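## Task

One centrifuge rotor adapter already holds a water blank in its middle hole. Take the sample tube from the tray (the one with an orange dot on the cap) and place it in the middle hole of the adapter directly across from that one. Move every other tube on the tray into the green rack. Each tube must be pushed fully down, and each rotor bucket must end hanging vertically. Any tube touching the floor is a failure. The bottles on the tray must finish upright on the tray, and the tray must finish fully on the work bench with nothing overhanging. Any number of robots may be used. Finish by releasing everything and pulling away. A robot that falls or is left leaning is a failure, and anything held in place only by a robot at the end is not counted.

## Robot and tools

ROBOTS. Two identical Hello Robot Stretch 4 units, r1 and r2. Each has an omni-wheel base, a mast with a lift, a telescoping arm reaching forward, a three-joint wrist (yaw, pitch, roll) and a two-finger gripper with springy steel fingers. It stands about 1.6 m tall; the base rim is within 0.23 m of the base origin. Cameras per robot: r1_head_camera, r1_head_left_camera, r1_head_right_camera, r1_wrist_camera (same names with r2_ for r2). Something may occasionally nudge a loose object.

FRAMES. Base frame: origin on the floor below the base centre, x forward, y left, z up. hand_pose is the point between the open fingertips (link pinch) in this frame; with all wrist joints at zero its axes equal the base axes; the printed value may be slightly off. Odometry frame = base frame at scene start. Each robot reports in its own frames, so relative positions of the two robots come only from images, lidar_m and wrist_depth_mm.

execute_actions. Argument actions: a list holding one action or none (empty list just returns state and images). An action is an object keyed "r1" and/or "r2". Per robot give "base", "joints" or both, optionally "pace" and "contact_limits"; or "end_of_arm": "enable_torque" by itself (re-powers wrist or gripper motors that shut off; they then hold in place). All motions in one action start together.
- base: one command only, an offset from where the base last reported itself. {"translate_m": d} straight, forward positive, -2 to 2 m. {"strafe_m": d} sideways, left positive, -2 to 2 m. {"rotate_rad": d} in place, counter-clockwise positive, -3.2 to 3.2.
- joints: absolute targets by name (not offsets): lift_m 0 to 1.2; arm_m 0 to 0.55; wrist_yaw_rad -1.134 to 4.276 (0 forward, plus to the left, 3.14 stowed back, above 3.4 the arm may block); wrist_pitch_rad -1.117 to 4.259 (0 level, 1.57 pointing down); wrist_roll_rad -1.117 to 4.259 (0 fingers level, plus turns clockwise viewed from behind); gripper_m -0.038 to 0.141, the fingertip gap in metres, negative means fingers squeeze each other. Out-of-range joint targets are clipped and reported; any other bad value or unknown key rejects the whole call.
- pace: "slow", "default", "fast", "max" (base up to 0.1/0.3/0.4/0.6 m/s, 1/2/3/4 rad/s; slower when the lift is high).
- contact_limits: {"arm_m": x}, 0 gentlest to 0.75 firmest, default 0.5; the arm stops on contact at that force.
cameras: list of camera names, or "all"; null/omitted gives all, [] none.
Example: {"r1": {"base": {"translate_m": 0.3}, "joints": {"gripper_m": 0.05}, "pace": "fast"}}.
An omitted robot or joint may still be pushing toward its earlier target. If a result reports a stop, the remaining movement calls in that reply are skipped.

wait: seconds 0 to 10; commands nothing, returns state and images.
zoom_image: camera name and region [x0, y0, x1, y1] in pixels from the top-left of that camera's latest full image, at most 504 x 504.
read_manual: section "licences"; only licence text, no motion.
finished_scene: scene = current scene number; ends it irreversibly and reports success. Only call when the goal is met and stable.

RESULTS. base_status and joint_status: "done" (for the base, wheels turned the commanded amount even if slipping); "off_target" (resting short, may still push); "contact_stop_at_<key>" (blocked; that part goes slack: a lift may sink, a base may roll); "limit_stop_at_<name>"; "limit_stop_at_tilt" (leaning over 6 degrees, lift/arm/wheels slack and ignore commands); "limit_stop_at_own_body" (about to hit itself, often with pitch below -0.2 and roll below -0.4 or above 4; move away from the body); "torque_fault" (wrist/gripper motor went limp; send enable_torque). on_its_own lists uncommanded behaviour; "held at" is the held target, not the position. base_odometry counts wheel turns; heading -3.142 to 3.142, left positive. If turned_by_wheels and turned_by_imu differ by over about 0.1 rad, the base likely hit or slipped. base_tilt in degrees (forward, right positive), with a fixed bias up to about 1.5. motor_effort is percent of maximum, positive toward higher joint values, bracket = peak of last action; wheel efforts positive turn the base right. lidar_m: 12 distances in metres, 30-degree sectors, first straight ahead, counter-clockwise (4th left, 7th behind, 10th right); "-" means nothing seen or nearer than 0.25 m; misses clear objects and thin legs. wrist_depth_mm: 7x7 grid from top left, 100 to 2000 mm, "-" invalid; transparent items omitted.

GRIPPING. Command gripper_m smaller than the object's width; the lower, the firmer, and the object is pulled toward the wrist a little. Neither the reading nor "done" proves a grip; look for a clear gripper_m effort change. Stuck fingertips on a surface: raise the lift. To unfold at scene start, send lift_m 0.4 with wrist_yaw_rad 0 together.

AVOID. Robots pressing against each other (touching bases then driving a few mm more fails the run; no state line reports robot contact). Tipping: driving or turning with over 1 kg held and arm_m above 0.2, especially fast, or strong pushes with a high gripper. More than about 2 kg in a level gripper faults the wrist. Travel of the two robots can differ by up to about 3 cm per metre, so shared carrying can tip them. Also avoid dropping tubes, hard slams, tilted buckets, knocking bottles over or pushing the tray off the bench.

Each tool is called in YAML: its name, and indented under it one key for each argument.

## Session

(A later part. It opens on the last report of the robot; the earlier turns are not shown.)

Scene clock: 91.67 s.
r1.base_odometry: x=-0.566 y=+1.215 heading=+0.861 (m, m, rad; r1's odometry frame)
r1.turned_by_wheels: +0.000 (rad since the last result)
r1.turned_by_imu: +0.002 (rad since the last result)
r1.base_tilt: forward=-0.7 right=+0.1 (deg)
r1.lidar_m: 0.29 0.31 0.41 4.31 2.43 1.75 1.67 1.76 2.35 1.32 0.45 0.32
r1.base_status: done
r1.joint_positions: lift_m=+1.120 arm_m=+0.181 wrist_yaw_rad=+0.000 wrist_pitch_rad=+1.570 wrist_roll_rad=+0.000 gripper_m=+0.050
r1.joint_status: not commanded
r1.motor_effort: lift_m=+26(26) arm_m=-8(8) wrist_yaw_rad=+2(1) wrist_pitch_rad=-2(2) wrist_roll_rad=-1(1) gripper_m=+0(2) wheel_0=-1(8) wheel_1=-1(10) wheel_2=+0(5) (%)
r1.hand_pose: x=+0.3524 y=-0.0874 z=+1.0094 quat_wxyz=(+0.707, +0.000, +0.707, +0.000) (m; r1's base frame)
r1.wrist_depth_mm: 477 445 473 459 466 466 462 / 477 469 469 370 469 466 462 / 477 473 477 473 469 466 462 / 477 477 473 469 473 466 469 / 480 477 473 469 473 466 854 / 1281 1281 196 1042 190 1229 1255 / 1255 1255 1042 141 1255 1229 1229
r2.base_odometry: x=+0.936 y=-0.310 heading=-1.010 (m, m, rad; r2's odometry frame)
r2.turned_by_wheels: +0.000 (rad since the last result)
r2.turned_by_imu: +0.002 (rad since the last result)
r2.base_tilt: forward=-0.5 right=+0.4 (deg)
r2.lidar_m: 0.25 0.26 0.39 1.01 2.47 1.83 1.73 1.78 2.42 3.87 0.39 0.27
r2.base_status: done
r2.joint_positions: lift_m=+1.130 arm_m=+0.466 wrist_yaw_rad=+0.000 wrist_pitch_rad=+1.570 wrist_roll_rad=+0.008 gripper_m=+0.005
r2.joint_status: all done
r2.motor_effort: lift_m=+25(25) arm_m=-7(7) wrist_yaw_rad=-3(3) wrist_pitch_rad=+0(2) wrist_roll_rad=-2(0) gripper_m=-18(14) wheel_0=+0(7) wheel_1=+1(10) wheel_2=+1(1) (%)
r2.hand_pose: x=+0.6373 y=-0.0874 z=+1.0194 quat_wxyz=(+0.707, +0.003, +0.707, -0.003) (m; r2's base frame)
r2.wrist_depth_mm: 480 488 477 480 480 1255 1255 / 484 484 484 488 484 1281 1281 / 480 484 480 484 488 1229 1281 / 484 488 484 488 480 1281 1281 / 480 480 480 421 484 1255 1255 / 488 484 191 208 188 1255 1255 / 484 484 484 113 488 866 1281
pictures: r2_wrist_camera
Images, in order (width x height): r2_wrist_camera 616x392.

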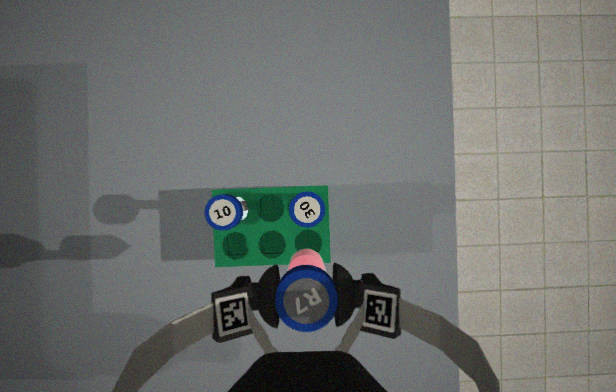

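Hole (309,243) against desired (307,245.5).

execute_actions:
  actions:
    - {"r1":{"joints":{"arm_m":0.528},"pace":"fast"},"r2":{"base":{"translate_m":0.003},"joints":{"lift_m":1.05}}}
  cameras: ["r1_wrist_camera","r2_wrist_camera"]

Scene clock: 94.03 s.
r1.base_odometry: x=-0.566 y=+1.215 heading=+0.861 (m, m, rad; r1's odometry frame)
r1.turned_by_wheels: +0.000 (rad since the last result)
r1.turned_by_imu: +0.001 (rad since the last result)
r1.base_tilt: forward=-0.7 right=+0.1 (deg)
r1.lidar_m: 0.29 0.31 0.44 4.33 2.43 1.75 1.67 1.73 2.38 1.32 0.46 0.30
r1.base_status: not commanded
r1.joint_positions: lift_m=+1.120 arm_m=+0.527 wrist_yaw_rad=+0.000 wrist_pitch_rad=+1.570 wrist_roll_rad=+0.000 gripper_m=+0.050
r1.joint_status: all done
r1.motor_effort: lift_m=+25(25) arm_m=+8(13) wrist_yaw_rad=+0(1) wrist_pitch_rad=+0(2) wrist_roll_rad=+0(1) gripper_m=-1(4) wheel_0=-1(1) wheel_1=-1(1) wheel_2=+0(0) (%)
r1.hand_pose: x=+0.6978 y=-0.0874 z=+1.0094 quat_wxyz=(+0.707, +0.000, +0.707, +0.000) (m; r1's base frame)
r1.wrist_depth_mm: 473 469 469 469 462 462 466 / 473 473 469 469 462 466 462 / 477 330 466 469 466 466 462 / 473 455 473 469 466 462 462 / 477 424 442 413 469 462 462 / 480 466 197 462 191 466 469 / 477 455 469 141 469 466 466
r2.base_odometry: x=+0.938 y=-0.312 heading=-1.010 (m, m, rad; r2's odometry frame)
r2.turned_by_wheels: +0.000 (rad since the last result)
r2.turned_by_imu: +0.000 (rad since the last result)
r2.base_tilt: forward=-0.4 right=+0.3 (deg)
r2.lidar_m: 0.25 0.26 0.38 0.97 2.55 1.82 1.71 1.78 2.45 3.87 0.37 0.25
r2.base_status: done
r2.joint_positions: lift_m=+1.050 arm_m=+0.466 wrist_yaw_rad=+0.000 wrist_pitch_rad=+1.570 wrist_roll_rad=+0.008 gripper_m=+0.005
r2.joint_status: all done
r2.motor_effort: lift_m=+17(24) arm_m=-7(7) wrist_yaw_rad=-3(2) wrist_pitch_rad=+1(1) wrist_roll_rad=-1(1) gripper_m=-17(13) wheel_0=+0(2) wheel_1=-1(1) wheel_2=+0(4) (%)
r2.hand_pose: x=+0.6373 y=-0.0874 z=+0.9400 quat_wxyz=(+0.707, +0.003, +0.707, -0.003) (m; r2's base frame)
r2.wrist_depth_mm: 399 402 404 402 402 1205 1205 / 402 404 402 402 404 1160 1160 / 402 402 402 404 402 1182 1182 / 402 404 368 404 404 407 1205 / 402 404 343 342 404 404 1182 / 404 404 192 207 189 407 1182 / 404 402 404 114 404 407 1182
pictures: r1_wrist_camera, r2_wrist_camera
Images, in order (width x height): r1_wrist_camera 616x392, r2_wrist_camera 616x392.

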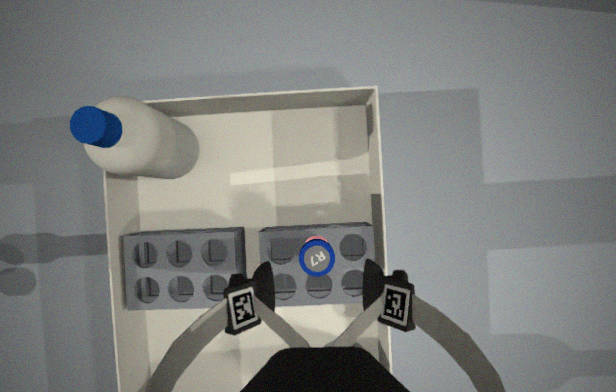

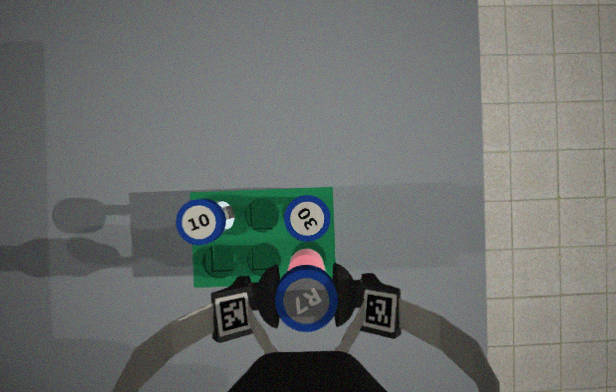

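execute_actions:
  actions:
    - {"r1":{"joints":{"lift_m":0.991}},"r2":{"base":{"strafe_m":-0.002},"joints":{"lift_m":0.986},"pace":"slow"}}
  cameras: ["r1_wrist_camera","r2_wrist_camera"]

Scene clock: 96.17 s.
r1.base_odometry: x=-0.566 y=+1.215 heading=+0.861 (m, m, rad; r1's odometry frame)
r1.turned_by_wheels: +0.000 (rad since the last result)
r1.turned_by_imu: +0.001 (rad since the last result)
r1.base_tilt: forward=-0.7 right=+0.1 (deg)
r1.lidar_m: 0.28 0.30 0.41 4.32 2.45 1.76 1.67 1.73 2.37 1.33 0.44 0.31
r1.base_status: not commanded
r1.joint_positions: lift_m=+0.991 arm_m=+0.527 wrist_yaw_rad=+0.000 wrist_pitch_rad=+1.570 wrist_roll_rad=+0.000 gripper_m=+0.050
r1.joint_status: all done
r1.motor_effort: lift_m=+16(24) arm_m=+8(8) wrist_yaw_rad=+0(0) wrist_pitch_rad=+0(1) wrist_roll_rad=+0(0) gripper_m=-2(4) wheel_0=-1(1) wheel_1=-1(1) wheel_2=+0(0) (%)
r1.hand_pose: x=+0.6978 y=-0.0874 z=+0.8812 quat_wxyz=(+0.707, +0.000, +0.707, +0.000) (m; r1's base frame)
r1.wrist_depth_mm: 343 343 342 340 340 338 336 / 206 298 340 336 336 336 338 / 216 300 338 336 336 336 336 / 309 340 338 340 334 338 334 / 289 336 336 278 306 338 336 / 281 282 197 216 191 336 336 / 296 296 340 141 303 338 338
r2.base_odometry: x=+0.936 y=-0.313 heading=-1.010 (m, m, rad; r2's odometry frame)
r2.turned_by_wheels: +0.000 (rad since the last result)
r2.turned_by_imu: +0.000 (rad since the last result)
r2.base_tilt: forward=-0.4 right=+0.3 (deg)
r2.lidar_m: 0.25 0.28 0.40 1.03 2.53 1.81 1.71 1.77 2.42 3.87 0.38 0.26
r2.base_status: done
r2.joint_positions: lift_m=+0.986 arm_m=+0.466 wrist_yaw_rad=+0.000 wrist_pitch_rad=+1.570 wrist_roll_rad=+0.008 gripper_m=+0.005
r2.joint_status: all done
r2.motor_effort: lift_m=+17(17) arm_m=-7(7) wrist_yaw_rad=-1(2) wrist_pitch_rad=+0(0) wrist_roll_rad=+0(1) gripper_m=-17(19) wheel_0=+1(4) wheel_1=+1(4) wheel_2=+0(2) (%)
r2.hand_pose: x=+0.6373 y=-0.0874 z=+0.8761 quat_wxyz=(+0.707, +0.003, +0.707, -0.003) (m; r2's base frame)
r2.wrist_depth_mm: 338 336 338 340 340 340 1098 / 338 340 336 340 340 340 1118 / 338 338 340 338 340 338 1118 / 340 338 334 279 340 340 1118 / 338 340 278 279 342 342 1138 / 340 340 192 207 188 340 1118 / 340 340 342 113 340 342 1098
pictures: r1_wrist_camera, r2_wrist_camera
Images, in order (width x height): r1_wrist_camera 616x392, r2_wrist_camera 616x392.

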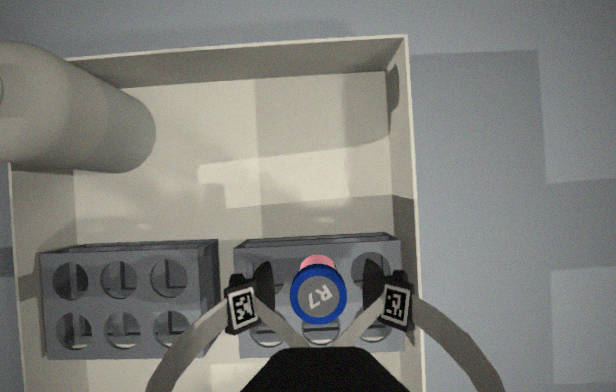

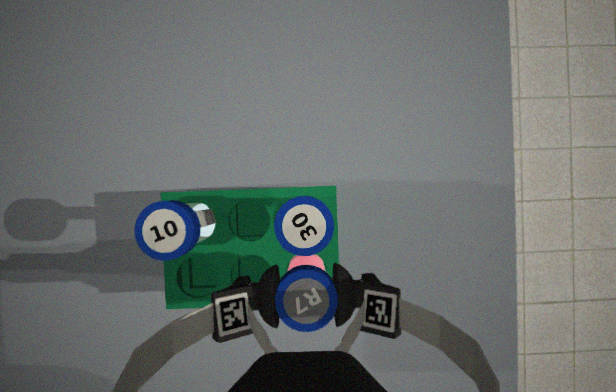

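execute_actions:
  actions:
    - {"r2":{"joints":{"gripper_m":0.045}},"r1":{"joints":{"gripper_m":0.005}}}
  cameras: []

execute_actions:
  actions:
    - {"r1":{"joints":{"lift_m":1.1}},"r2":{"joints":{"lift_m":1.1}}}
  cameras: ["r1_wrist_camera"]

execute_actions:
  actions:
    - {"r1":{"base":{"strafe_m":0.576},"joints":{"arm_m":0.523}},"r2":{"base":{"translate_m":-0.4},"joints":{"arm_m":0.0},"pace":"fast"}}
  cameras: ["r1_wrist_camera"]

Scene clock: 97.97 s.
r1.base_odometry: x=-0.566 y=+1.215 heading=+0.861 (m, m, rad; r1's odometry frame)
r1.turned_by_wheels: +0.000 (rad since the last result)
r1.turned_by_imu: +0.001 (rad since the last result)
r1.base_tilt: forward=-0.6 right=+0.1 (deg)
r1.lidar_m: 0.29 0.31 0.41 4.34 2.45 1.76 1.67 1.75 2.35 1.34 0.46 0.33
r1.base_status: not commanded
r1.joint_positions: lift_m=+0.991 arm_m=+0.527 wrist_yaw_rad=+0.000 wrist_pitch_rad=+1.570 wrist_roll_rad=+0.000 gripper_m=+0.005
r1.joint_status: all done
r1.motor_effort: lift_m=+16(16) arm_m=+8(8) wrist_yaw_rad=+0(0) wrist_pitch_rad=-1(0) wrist_roll_rad=+0(0) gripper_m=-14(14) wheel_0=-1(1) wheel_1=-1(1) wheel_2=+0(0) (%)
r1.hand_pose: x=+0.6978 y=-0.0874 z=+0.8812 quat_wxyz=(+0.707, +0.000, +0.707, +0.000) (m; r1's base frame)
r1.wrist_depth_mm: 343 343 342 336 338 338 334 / 206 298 338 336 336 338 336 / 216 301 340 338 336 336 338 / 309 342 340 338 336 340 336 / 290 336 334 277 307 336 336 / 282 281 186 209 183 340 336 / 297 282 342 208 303 334 336
r2.base_odometry: x=+0.936 y=-0.313 heading=-1.010 (m, m, rad; r2's odometry frame)
r2.turned_by_wheels: +0.000 (rad since the last result)
r2.turned_by_imu: +0.000 (rad since the last result)
r2.base_tilt: forward=-0.4 right=+0.4 (deg)
r2.lidar_m: 0.25 0.27 0.38 1.02 2.50 1.81 1.70 1.77 2.41 3.86 0.39 0.26
r2.base_status: not commanded
r2.joint_positions: lift_m=+0.986 arm_m=+0.466 wrist_yaw_rad=+0.000 wrist_pitch_rad=+1.570 wrist_roll_rad=+0.008 gripper_m=+0.045
r2.joint_status: all done
r2.motor_effort: lift_m=+16(16) arm_m=-7(7) wrist_yaw_rad=-2(3) wrist_pitch_rad=+1(1) wrist_roll_rad=-1(1) gripper_m=-5(16) wheel_0=+0(1) wheel_1=+1(1) wheel_2=+0(0) (%)
r2.hand_pose: x=+0.6373 y=-0.0874 z=+0.8761 quat_wxyz=(+0.707, +0.003, +0.707, -0.003) (m; r2's base frame)
r2.wrist_depth_mm: 336 336 338 338 338 340 1098 / 338 338 342 340 338 338 1118 / 340 336 340 340 340 340 1118 / 338 340 334 278 340 340 1098 / 338 340 281 281 342 342 1118 / 340 340 199 218 196 342 1118 / 342 340 340 113 340 342 1138
pictures: none
No camera images: the call's "cameras" was empty. Leave "cameras" out to get every camera's image.

Scene clock: 99.50 s.
r1.base_odometry: x=-0.566 y=+1.215 heading=+0.861 (m, m, rad; r1's odometry frame)
r1.turned_by_wheels: +0.000 (rad since the last result)
r1.turned_by_imu: +0.000 (rad since the last result)
r1.base_tilt: forward=-0.7 right=+0.1 (deg)
r1.lidar_m: 0.28 0.30 0.44 4.34 2.43 1.76 1.67 1.76 2.36 1.30 0.45 0.32
r1.base_status: not commanded
r1.joint_positions: lift_m=+1.100 arm_m=+0.527 wrist_yaw_rad=+0.000 wrist_pitch_rad=+1.570 wrist_roll_rad=+0.000 gripper_m=+0.005
r1.joint_status: all done
r1.motor_effort: lift_m=+27(27) arm_m=+8(8) wrist_yaw_rad=+0(0) wrist_pitch_rad=-1(1) wrist_roll_rad=-1(0) gripper_m=-15(16) wheel_0=-1(1) wheel_1=+0(1) wheel_2=+0(0) (%)
r1.hand_pose: x=+0.6978 y=-0.0874 z=+0.9893 quat_wxyz=(+0.707, +0.000, +0.707, +0.000) (m; r1's base frame)
r1.wrist_depth_mm: 455 452 452 452 442 442 439 / 455 455 452 445 449 442 442 / 455 312 449 449 449 442 442 / 459 452 449 445 445 445 442 / 455 392 424 387 445 445 445 / 459 418 186 209 182 449 445 / 459 399 449 293 449 442 439
r2.base_odometry: x=+0.936 y=-0.313 heading=-1.010 (m, m, rad; r2's odometry frame)
r2.turned_by_wheels: +0.000 (rad since the last result)
r2.turned_by_imu: +0.000 (rad since the last result)
r2.base_tilt: forward=-0.4 right=+0.4 (deg)
r2.lidar_m: 0.25 0.27 0.36 1.00 2.51 1.82 1.73 1.77 2.37 3.88 0.35 0.26
r2.base_status: not commanded
r2.joint_positions: lift_m=+1.100 arm_m=+0.466 wrist_yaw_rad=+0.000 wrist_pitch_rad=+1.570 wrist_roll_rad=+0.008 gripper_m=+0.045
r2.joint_status: all done
r2.motor_effort: lift_m=+25(25) arm_m=-7(7) wrist_yaw_rad=-1(0) wrist_pitch_rad=+1(1) wrist_roll_rad=-2(0) gripper_m=-3(5) wheel_0=+1(1) wheel_1=+1(1) wheel_2=+0(0) (%)
r2.hand_pose: x=+0.6373 y=-0.0874 z=+0.9894 quat_wxyz=(+0.707, +0.003, +0.707, -0.003) (m; r2's base frame)
r2.wrist_depth_mm: 449 452 452 452 449 1229 1229 / 449 449 452 452 455 1255 1205 / 455 452 449 452 455 1229 1229 / 452 452 452 455 452 1255 1229 / 452 459 397 394 455 1255 1229 / 455 455 199 455 195 1229 1255 / 452 455 452 113 452 1255 1229
pictures: r1_wrist_camera
Images, in order (width x height): r1_wrist_camera 616x392.

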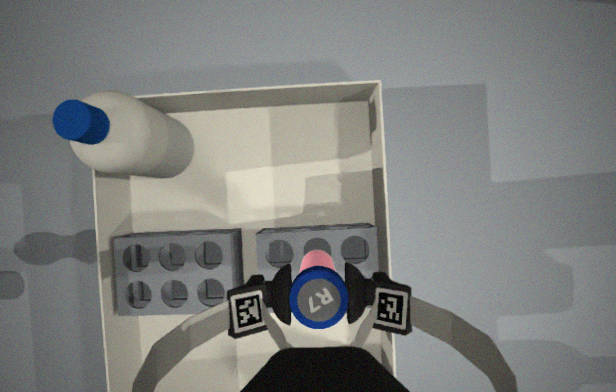

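Scene clock: 102.73 s.
r1.base_odometry: x=-1.003 y=+1.590 heading=+0.861 (m, m, rad; r1's odometry frame)
r1.turned_by_wheels: +0.000 (rad since the last result)
r1.turned_by_imu: -0.002 (rad since the last result)
r1.base_tilt: forward=-0.6 right=+0.1 (deg)
r1.lidar_m: 0.26 0.29 3.95 3.76 2.49 1.76 1.69 1.77 2.38 1.31 0.44 0.30
r1.base_status: done
r1.joint_positions: lift_m=+1.100 arm_m=+0.524 wrist_yaw_rad=+0.000 wrist_pitch_rad=+1.570 wrist_roll_rad=+0.000 gripper_m=+0.005
r1.joint_status: all done
r1.motor_effort: lift_m=+26(27) arm_m=-8(4) wrist_yaw_rad=+0(1) wrist_pitch_rad=-1(1) wrist_roll_rad=+0(1) gripper_m=-14(15) wheel_0=+2(7) wheel_1=+0(9) wheel_2=+0(4) (%)
r1.hand_pose: x=+0.6956 y=-0.0874 z=+0.9893 quat_wxyz=(+0.707, +0.000, +0.707, +0.000) (m; r1's base frame)
r1.wrist_depth_mm: 1229 452 449 445 442 449 445 / 1255 455 449 449 449 445 445 / 1255 455 452 452 445 445 445 / 1255 452 452 449 449 442 442 / 1229 452 452 387 452 449 449 / 1182 455 186 208 183 442 439 / 1281 452 452 294 449 445 442
r2.base_odometry: x=+0.723 y=+0.025 heading=-1.010 (m, m, rad; r2's odometry frame)
r2.turned_by_wheels: +0.000 (rad since the last result)
r2.turned_by_imu: +0.000 (rad since the last result)
r2.base_tilt: forward=-0.5 right=+0.4 (deg)
r2.lidar_m: 0.63 0.66 0.94 4.86 1.94 1.41 1.31 1.37 1.88 3.86 4.01 0.69
r2.base_status: done
r2.joint_positions: lift_m=+1.100 arm_m=+0.004 wrist_yaw_rad=+0.000 wrist_pitch_rad=+1.570 wrist_roll_rad=+0.008 gripper_m=+0.045
r2.joint_status: all done
joint sent to its limit — the command would take r2.arm_m past its lower limit, so that joint was sent only as far as its limit.
r2.motor_effort: lift_m=+25(25) arm_m=-7(7) wrist_yaw_rad=-2(3) wrist_pitch_rad=+0(0) wrist_roll_rad=-1(1) gripper_m=-5(5) wheel_0=+0(5) wheel_1=+0(6) wheel_2=-1(8) (%)
r2.hand_pose: x=+0.1746 y=-0.0874 z=+0.9894 quat_wxyz=(+0.707, +0.003, +0.707, -0.003) (m; r2's base frame)
r2.wrist_depth_mm: 1255 1229 1229 1160 1229 1229 1205 / 1205 1205 1229 1229 1281 1229 1229 / 1205 1205 1229 1255 1205 1255 1229 / 1205 1229 1255 1255 1229 1255 1229 / 1229 1229 1008 1025 1255 1229 1229 / 1229 1229 199 1008 195 1229 1205 / 1229 1229 1229 113 1255 1229 1281
pictures: r1_wrist_camera
Images, in order (width x height): r1_wrist_camera 616x392.

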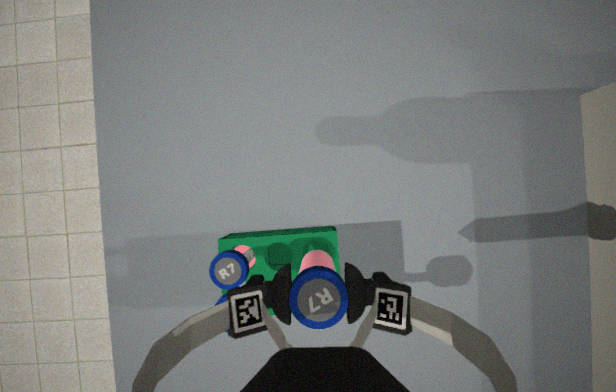

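execute_actions:
  actions:
    - {"r1":{"joints":{"lift_m":0.992},"pace":"slow"}}
  cameras: ["r1_wrist_camera"]

Scene clock: 105.27 s.
r1.base_odometry: x=-1.003 y=+1.590 heading=+0.861 (m, m, rad; r1's odometry frame)
r1.turned_by_wheels: +0.000 (rad since the last result)
r1.turned_by_imu: +0.001 (rad since the last result)
r1.base_tilt: forward=-0.7 right=+0.1 (deg)
r1.lidar_m: 0.27 0.28 3.95 3.76 2.51 1.77 1.69 1.76 2.39 1.28 0.43 0.29
r1.base_status: not commanded
r1.joint_positions: lift_m=+0.992 arm_m=+0.524 wrist_yaw_rad=+0.000 wrist_pitch_rad=+1.570 wrist_roll_rad=+0.000 gripper_m=+0.005
r1.joint_status: all done
r1.motor_effort: lift_m=+16(25) arm_m=-8(8) wrist_yaw_rad=+0(0) wrist_pitch_rad=-2(2) wrist_roll_rad=-1(0) gripper_m=-16(15) wheel_0=+2(2) wheel_1=+0(0) wheel_2=+0(0) (%)
r1.hand_pose: x=+0.6955 y=-0.0874 z=+0.8822 quat_wxyz=(+0.707, +0.000, +0.707, +0.000) (m; r1's base frame)
r1.wrist_depth_mm: 345 345 342 343 336 336 338 / 347 342 343 340 338 336 336 / 347 347 342 342 338 338 334 / 345 343 343 340 338 336 336 / 345 345 336 281 338 336 334 / 345 343 186 209 183 338 336 / 741 345 226 179 342 338 340
r2.base_odometry: x=+0.723 y=+0.025 heading=-1.010 (m, m, rad; r2's odometry frame)
r2.turned_by_wheels: +0.000 (rad since the last result)
r2.turned_by_imu: +0.000 (rad since the last result)
r2.base_tilt: forward=-0.4 right=+0.3 (deg)
r2.lidar_m: 0.64 0.65 0.93 4.85 1.95 1.41 1.32 1.34 1.84 3.86 4.04 0.67
r2.base_status: not commanded
r2.joint_positions: lift_m=+1.100 arm_m=+0.004 wrist_yaw_rad=+0.000 wrist_pitch_rad=+1.570 wrist_roll_rad=+0.008 gripper_m=+0.045
r2.joint_status: not commanded
r2.motor_effort: lift_m=+24(25) arm_m=-7(7) wrist_yaw_rad=-2(1) wrist_pitch_rad=+0(0) wrist_roll_rad=-2(0) gripper_m=-4(3) wheel_0=+0(0) wheel_1=+0(0) wheel_2=-1(1) (%)
r2.hand_pose: x=+0.1746 y=-0.0874 z=+0.9894 quat_wxyz=(+0.707, +0.003, +0.707, -0.003) (m; r2's base frame)
r2.wrist_depth_mm: 1205 1205 1229 1182 1255 1205 1255 / 1205 1229 1255 1229 1229 1229 1205 / 1205 1205 1255 1229 1229 1229 1229 / 1255 1229 1229 1205 1229 1229 1205 / 1229 1229 1008 1042 1255 1229 1255 / 1205 1255 199 1008 195 1205 1229 / 1182 1229 1229 113 1229 1255 1229
pictures: r1_wrist_camera
Images, in order (width x height): r1_wrist_camera 616x392.

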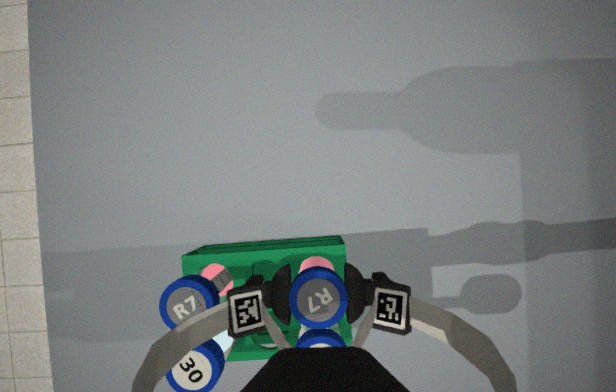

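execute_actions:
  actions:
    - {"r1":{"joints":{"gripper_m":0.04}}}
  cameras: []

execute_actions:
  actions:
    - {"r1":{"joints":{"lift_m":1.06}}}
  cameras: ["r1_wrist_camera"]

execute_actions:
  actions:
    - {"r1":{"base":{"translate_m":-0.3},"joints":{"arm_m":0.05},"pace":"fast"}}
  cameras: ["r1_head_camera","r2_head_left_camera"]

zoom_image:
  camera: "r2_head_left_camera"
  region: [0, 200, 300, 400]

Scene clock: 107.27 s.
r1.base_odometry: x=-1.003 y=+1.590 heading=+0.861 (m, m, rad; r1's odometry frame)
r1.turned_by_wheels: +0.000 (rad since the last result)
r1.turned_by_imu: +0.001 (rad since the last result)
r1.base_tilt: forward=-0.7 right=+0.2 (deg)
r1.lidar_m: 0.27 0.28 3.92 3.77 2.48 1.77 1.69 1.76 2.35 1.29 0.43 0.27
r1.base_status: not commanded
r1.joint_positions: lift_m=+0.992 arm_m=+0.524 wrist_yaw_rad=+0.000 wrist_pitch_rad=+1.570 wrist_roll_rad=+0.000 gripper_m=+0.040
r1.joint_status: all done
r1.motor_effort: lift_m=+16(16) arm_m=-8(8) wrist_yaw_rad=+0(0) wrist_pitch_rad=-2(2) wrist_roll_rad=+0(1) gripper_m=-2(13) wheel_0=+2(1) wheel_1=+0(0) wheel_2=+0(0) (%)
r1.hand_pose: x=+0.6955 y=-0.0874 z=+0.8822 quat_wxyz=(+0.707, +0.000, +0.707, +0.000) (m; r1's base frame)
r1.wrist_depth_mm: 347 343 340 342 338 338 332 / 347 345 342 340 340 338 338 / 343 343 343 340 340 338 338 / 347 343 343 340 338 338 336 / 345 345 338 282 338 340 338 / 349 343 195 219 190 340 338 / 732 345 224 131 340 338 338
r2.base_odometry: x=+0.723 y=+0.025 heading=-1.010 (m, m, rad; r2's odometry frame)
r2.turned_by_wheels: +0.000 (rad since the last result)
r2.turned_by_imu: +0.000 (rad since the last result)
r2.base_tilt: forward=-0.4 right=+0.4 (deg)
r2.lidar_m: 0.64 0.67 0.91 4.86 1.96 1.40 1.31 1.33 1.86 3.88 3.99 0.69
r2.base_status: not commanded
r2.joint_positions: lift_m=+1.100 arm_m=+0.004 wrist_yaw_rad=+0.000 wrist_pitch_rad=+1.570 wrist_roll_rad=+0.008 gripper_m=+0.045
r2.joint_status: not commanded
r2.motor_effort: lift_m=+25(25) arm_m=-7(7) wrist_yaw_rad=-2(1) wrist_pitch_rad=+1(0) wrist_roll_rad=-1(0) gripper_m=-3(3) wheel_0=-1(0) wheel_1=+0(0) wheel_2=-1(1) (%)
r2.hand_pose: x=+0.1746 y=-0.0874 z=+0.9894 quat_wxyz=(+0.707, +0.003, +0.707, -0.003) (m; r2's base frame)
r2.wrist_depth_mm: 1205 1229 1205 1182 1229 1229 1229 / 1229 1205 1205 1229 1255 1255 1229 / 1205 1229 1229 1229 1255 1229 1205 / 1229 1229 1255 1205 1205 1229 1205 / 1255 1205 1008 1025 1229 1255 1229 / 1255 1255 200 1025 195 1255 1255 / 1255 1255 1205 113 1255 1205 1229
pictures: none
No camera images: the call's "cameras" was empty. Leave "cameras" out to get every camera's image.

Scene clock: 108.50 s.
r1.base_odometry: x=-1.003 y=+1.590 heading=+0.861 (m, m, rad; r1's odometry frame)
r1.turned_by_wheels: +0.000 (rad since the last result)
r1.turned_by_imu: +0.000 (rad since the last result)
r1.base_tilt: forward=-0.7 right=+0.0 (deg)
r1.lidar_m: 0.27 0.28 3.96 3.76 2.50 1.77 1.69 1.79 2.38 1.27 0.43 0.30
r1.base_status: not commanded
r1.joint_positions: lift_m=+1.060 arm_m=+0.524 wrist_yaw_rad=+0.000 wrist_pitch_rad=+1.570 wrist_roll_rad=+0.000 gripper_m=+0.040
r1.joint_status: all done
r1.motor_effort: lift_m=+26(27) arm_m=-8(8) wrist_yaw_rad=+0(0) wrist_pitch_rad=-2(2) wrist_roll_rad=+0(0) gripper_m=-4(3) wheel_0=+2(2) wheel_1=+0(0) wheel_2=+0(0) (%)
r1.hand_pose: x=+0.6955 y=-0.0874 z=+0.9493 quat_wxyz=(+0.707, +0.000, +0.707, +0.000) (m; r1's base frame)
r1.wrist_depth_mm: 1205 410 410 410 407 407 399 / 1205 407 410 410 407 407 402 / 1205 413 413 407 407 404 407 / 1205 410 410 410 410 407 404 / 1205 415 384 349 404 404 402 / 1205 418 195 287 189 404 404 / 1205 413 410 131 410 404 407
r2.base_odometry: x=+0.723 y=+0.025 heading=-1.010 (m, m, rad; r2's odometry frame)
r2.turned_by_wheels: +0.000 (rad since the last result)
r2.turned_by_imu: +0.000 (rad since the last result)
r2.base_tilt: forward=-0.4 right=+0.4 (deg)
r2.lidar_m: 0.62 0.66 0.95 4.86 1.93 1.40 1.32 1.36 1.87 3.87 4.03 0.69
r2.base_status: not commanded
r2.joint_positions: lift_m=+1.100 arm_m=+0.004 wrist_yaw_rad=+0.000 wrist_pitch_rad=+1.570 wrist_roll_rad=+0.008 gripper_m=+0.045
r2.joint_status: not commanded
r2.motor_effort: lift_m=+24(25) arm_m=-7(6) wrist_yaw_rad=-3(0) wrist_pitch_rad=+0(0) wrist_roll_rad=-2(0) gripper_m=-2(4) wheel_0=+0(1) wheel_1=+0(0) wheel_2=-1(1) (%)
r2.hand_pose: x=+0.1746 y=-0.0874 z=+0.9894 quat_wxyz=(+0.707, +0.003, +0.707, -0.003) (m; r2's base frame)
r2.wrist_depth_mm: 1229 1205 1205 1182 1255 1229 1229 / 1229 1229 1229 1229 1255 1205 1205 / 1229 1229 1255 1229 1255 1255 1205 / 1255 1229 1205 1229 1229 1229 1229 / 1182 1229 1008 1025 1229 1229 1229 / 1229 1229 199 1008 196 1229 1255 / 1205 1205 1229 113 1229 1205 1255
pictures: r1_wrist_camera
Images, in order (width x height): r1_wrist_camera 616x392.

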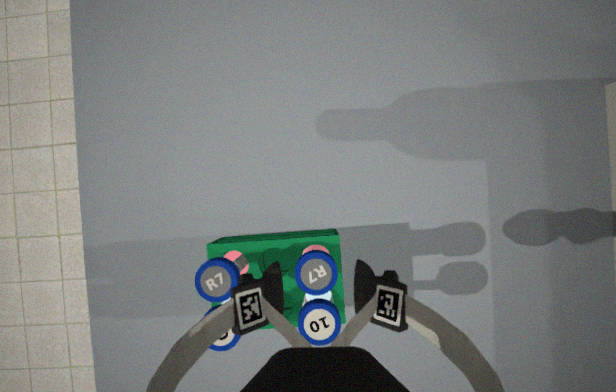

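Scene clock: 110.83 s.
r1.base_odometry: x=-1.198 y=+1.363 heading=+0.861 (m, m, rad; r1's odometry frame)
r1.turned_by_wheels: +0.000 (rad since the last result)
r1.turned_by_imu: +0.001 (rad since the last result)
r1.base_tilt: forward=-0.7 right=+0.1 (deg)
r1.lidar_m: 0.56 0.58 3.95 3.75 2.07 1.45 1.39 1.47 1.95 4.98 0.87 0.61
r1.base_status: done
r1.joint_positions: lift_m=+1.060 arm_m=+0.051 wrist_yaw_rad=+0.000 wrist_pitch_rad=+1.570 wrist_roll_rad=+0.000 gripper_m=+0.040
r1.joint_status: all done
r1.motor_effort: lift_m=+26(26) arm_m=-8(13) wrist_yaw_rad=+2(0) wrist_pitch_rad=-2(2) wrist_roll_rad=-1(0) gripper_m=-4(2) wheel_0=-2(5) wheel_1=-2(6) wheel_2=+1(12) (%)
r1.hand_pose: x=+0.2224 y=-0.0874 z=+0.9493 quat_wxyz=(+0.707, +0.000, +0.707, +0.000) (m; r1's base frame)
r1.wrist_depth_mm: 1205 1205 1182 1205 1182 1160 1160 / 1182 1205 1160 1182 1182 1182 1160 / 1182 1205 1205 1182 1182 1160 1160 / 1229 1205 1182 1182 1160 1205 1160 / 1182 1205 1205 976 1205 1160 1182 / 1160 1229 195 960 191 1160 1160 / 1160 1205 1182 131 1160 1160 1138
r2.base_odometry: x=+0.723 y=+0.025 heading=-1.010 (m, m, rad; r2's odometry frame)
r2.turned_by_wheels: +0.000 (rad since the last result)
r2.turned_by_imu: +0.000 (rad since the last result)
r2.base_tilt: forward=-0.4 right=+0.4 (deg)
r2.lidar_m: 0.62 0.67 0.90 4.85 1.95 1.42 1.31 1.35 1.87 3.88 4.03 0.67
r2.base_status: not commanded
r2.joint_positions: lift_m=+1.100 arm_m=+0.004 wrist_yaw_rad=+0.000 wrist_pitch_rad=+1.570 wrist_roll_rad=+0.008 gripper_m=+0.045
r2.joint_status: not commanded
r2.motor_effort: lift_m=+24(25) arm_m=-7(7) wrist_yaw_rad=+1(2) wrist_pitch_rad=-1(0) wrist_roll_rad=-2(1) gripper_m=-3(2) wheel_0=-1(0) wheel_1=+0(0) wheel_2=-1(1) (%)
r2.hand_pose: x=+0.1746 y=-0.0874 z=+0.9894 quat_wxyz=(+0.707, +0.003, +0.707, -0.003) (m; r2's base frame)
r2.wrist_depth_mm: 1229 1205 1255 1160 1229 1229 1205 / 1205 1205 1229 1229 1229 1229 1229 / 1229 1255 1229 1229 1229 1205 1205 / 1205 1229 1229 1255 1255 1229 1205 / 1229 1205 1025 1025 1205 1229 1255 / 1229 1229 199 1025 195 1255 1229 / 1255 1229 1205 113 1205 1255 1255
pictures: r1_head_camera, r2_head_left_camera
Images, in order (width x height): r1_head_camera 420x560, r2_head_left_camera 420x672.

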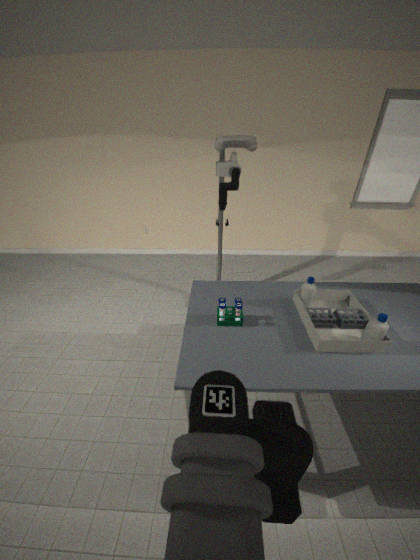

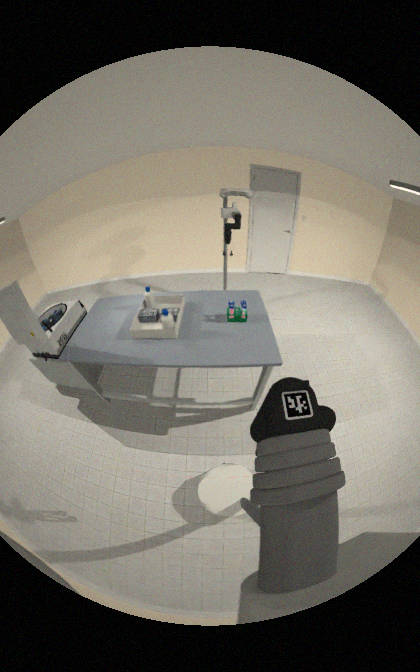

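Region (0, 200, 300, 400) of r2_head_left_camera's 420x672 image, scaled by 1.680, with more detail than that image has.

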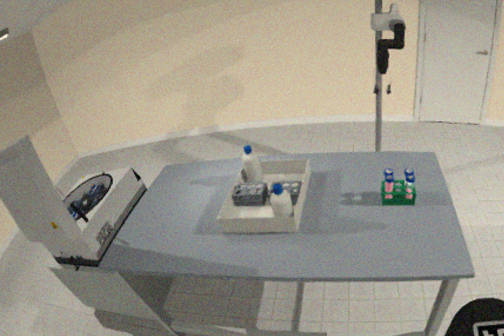

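finished_scene:
  scene: 1

The scene is finished: the task was done.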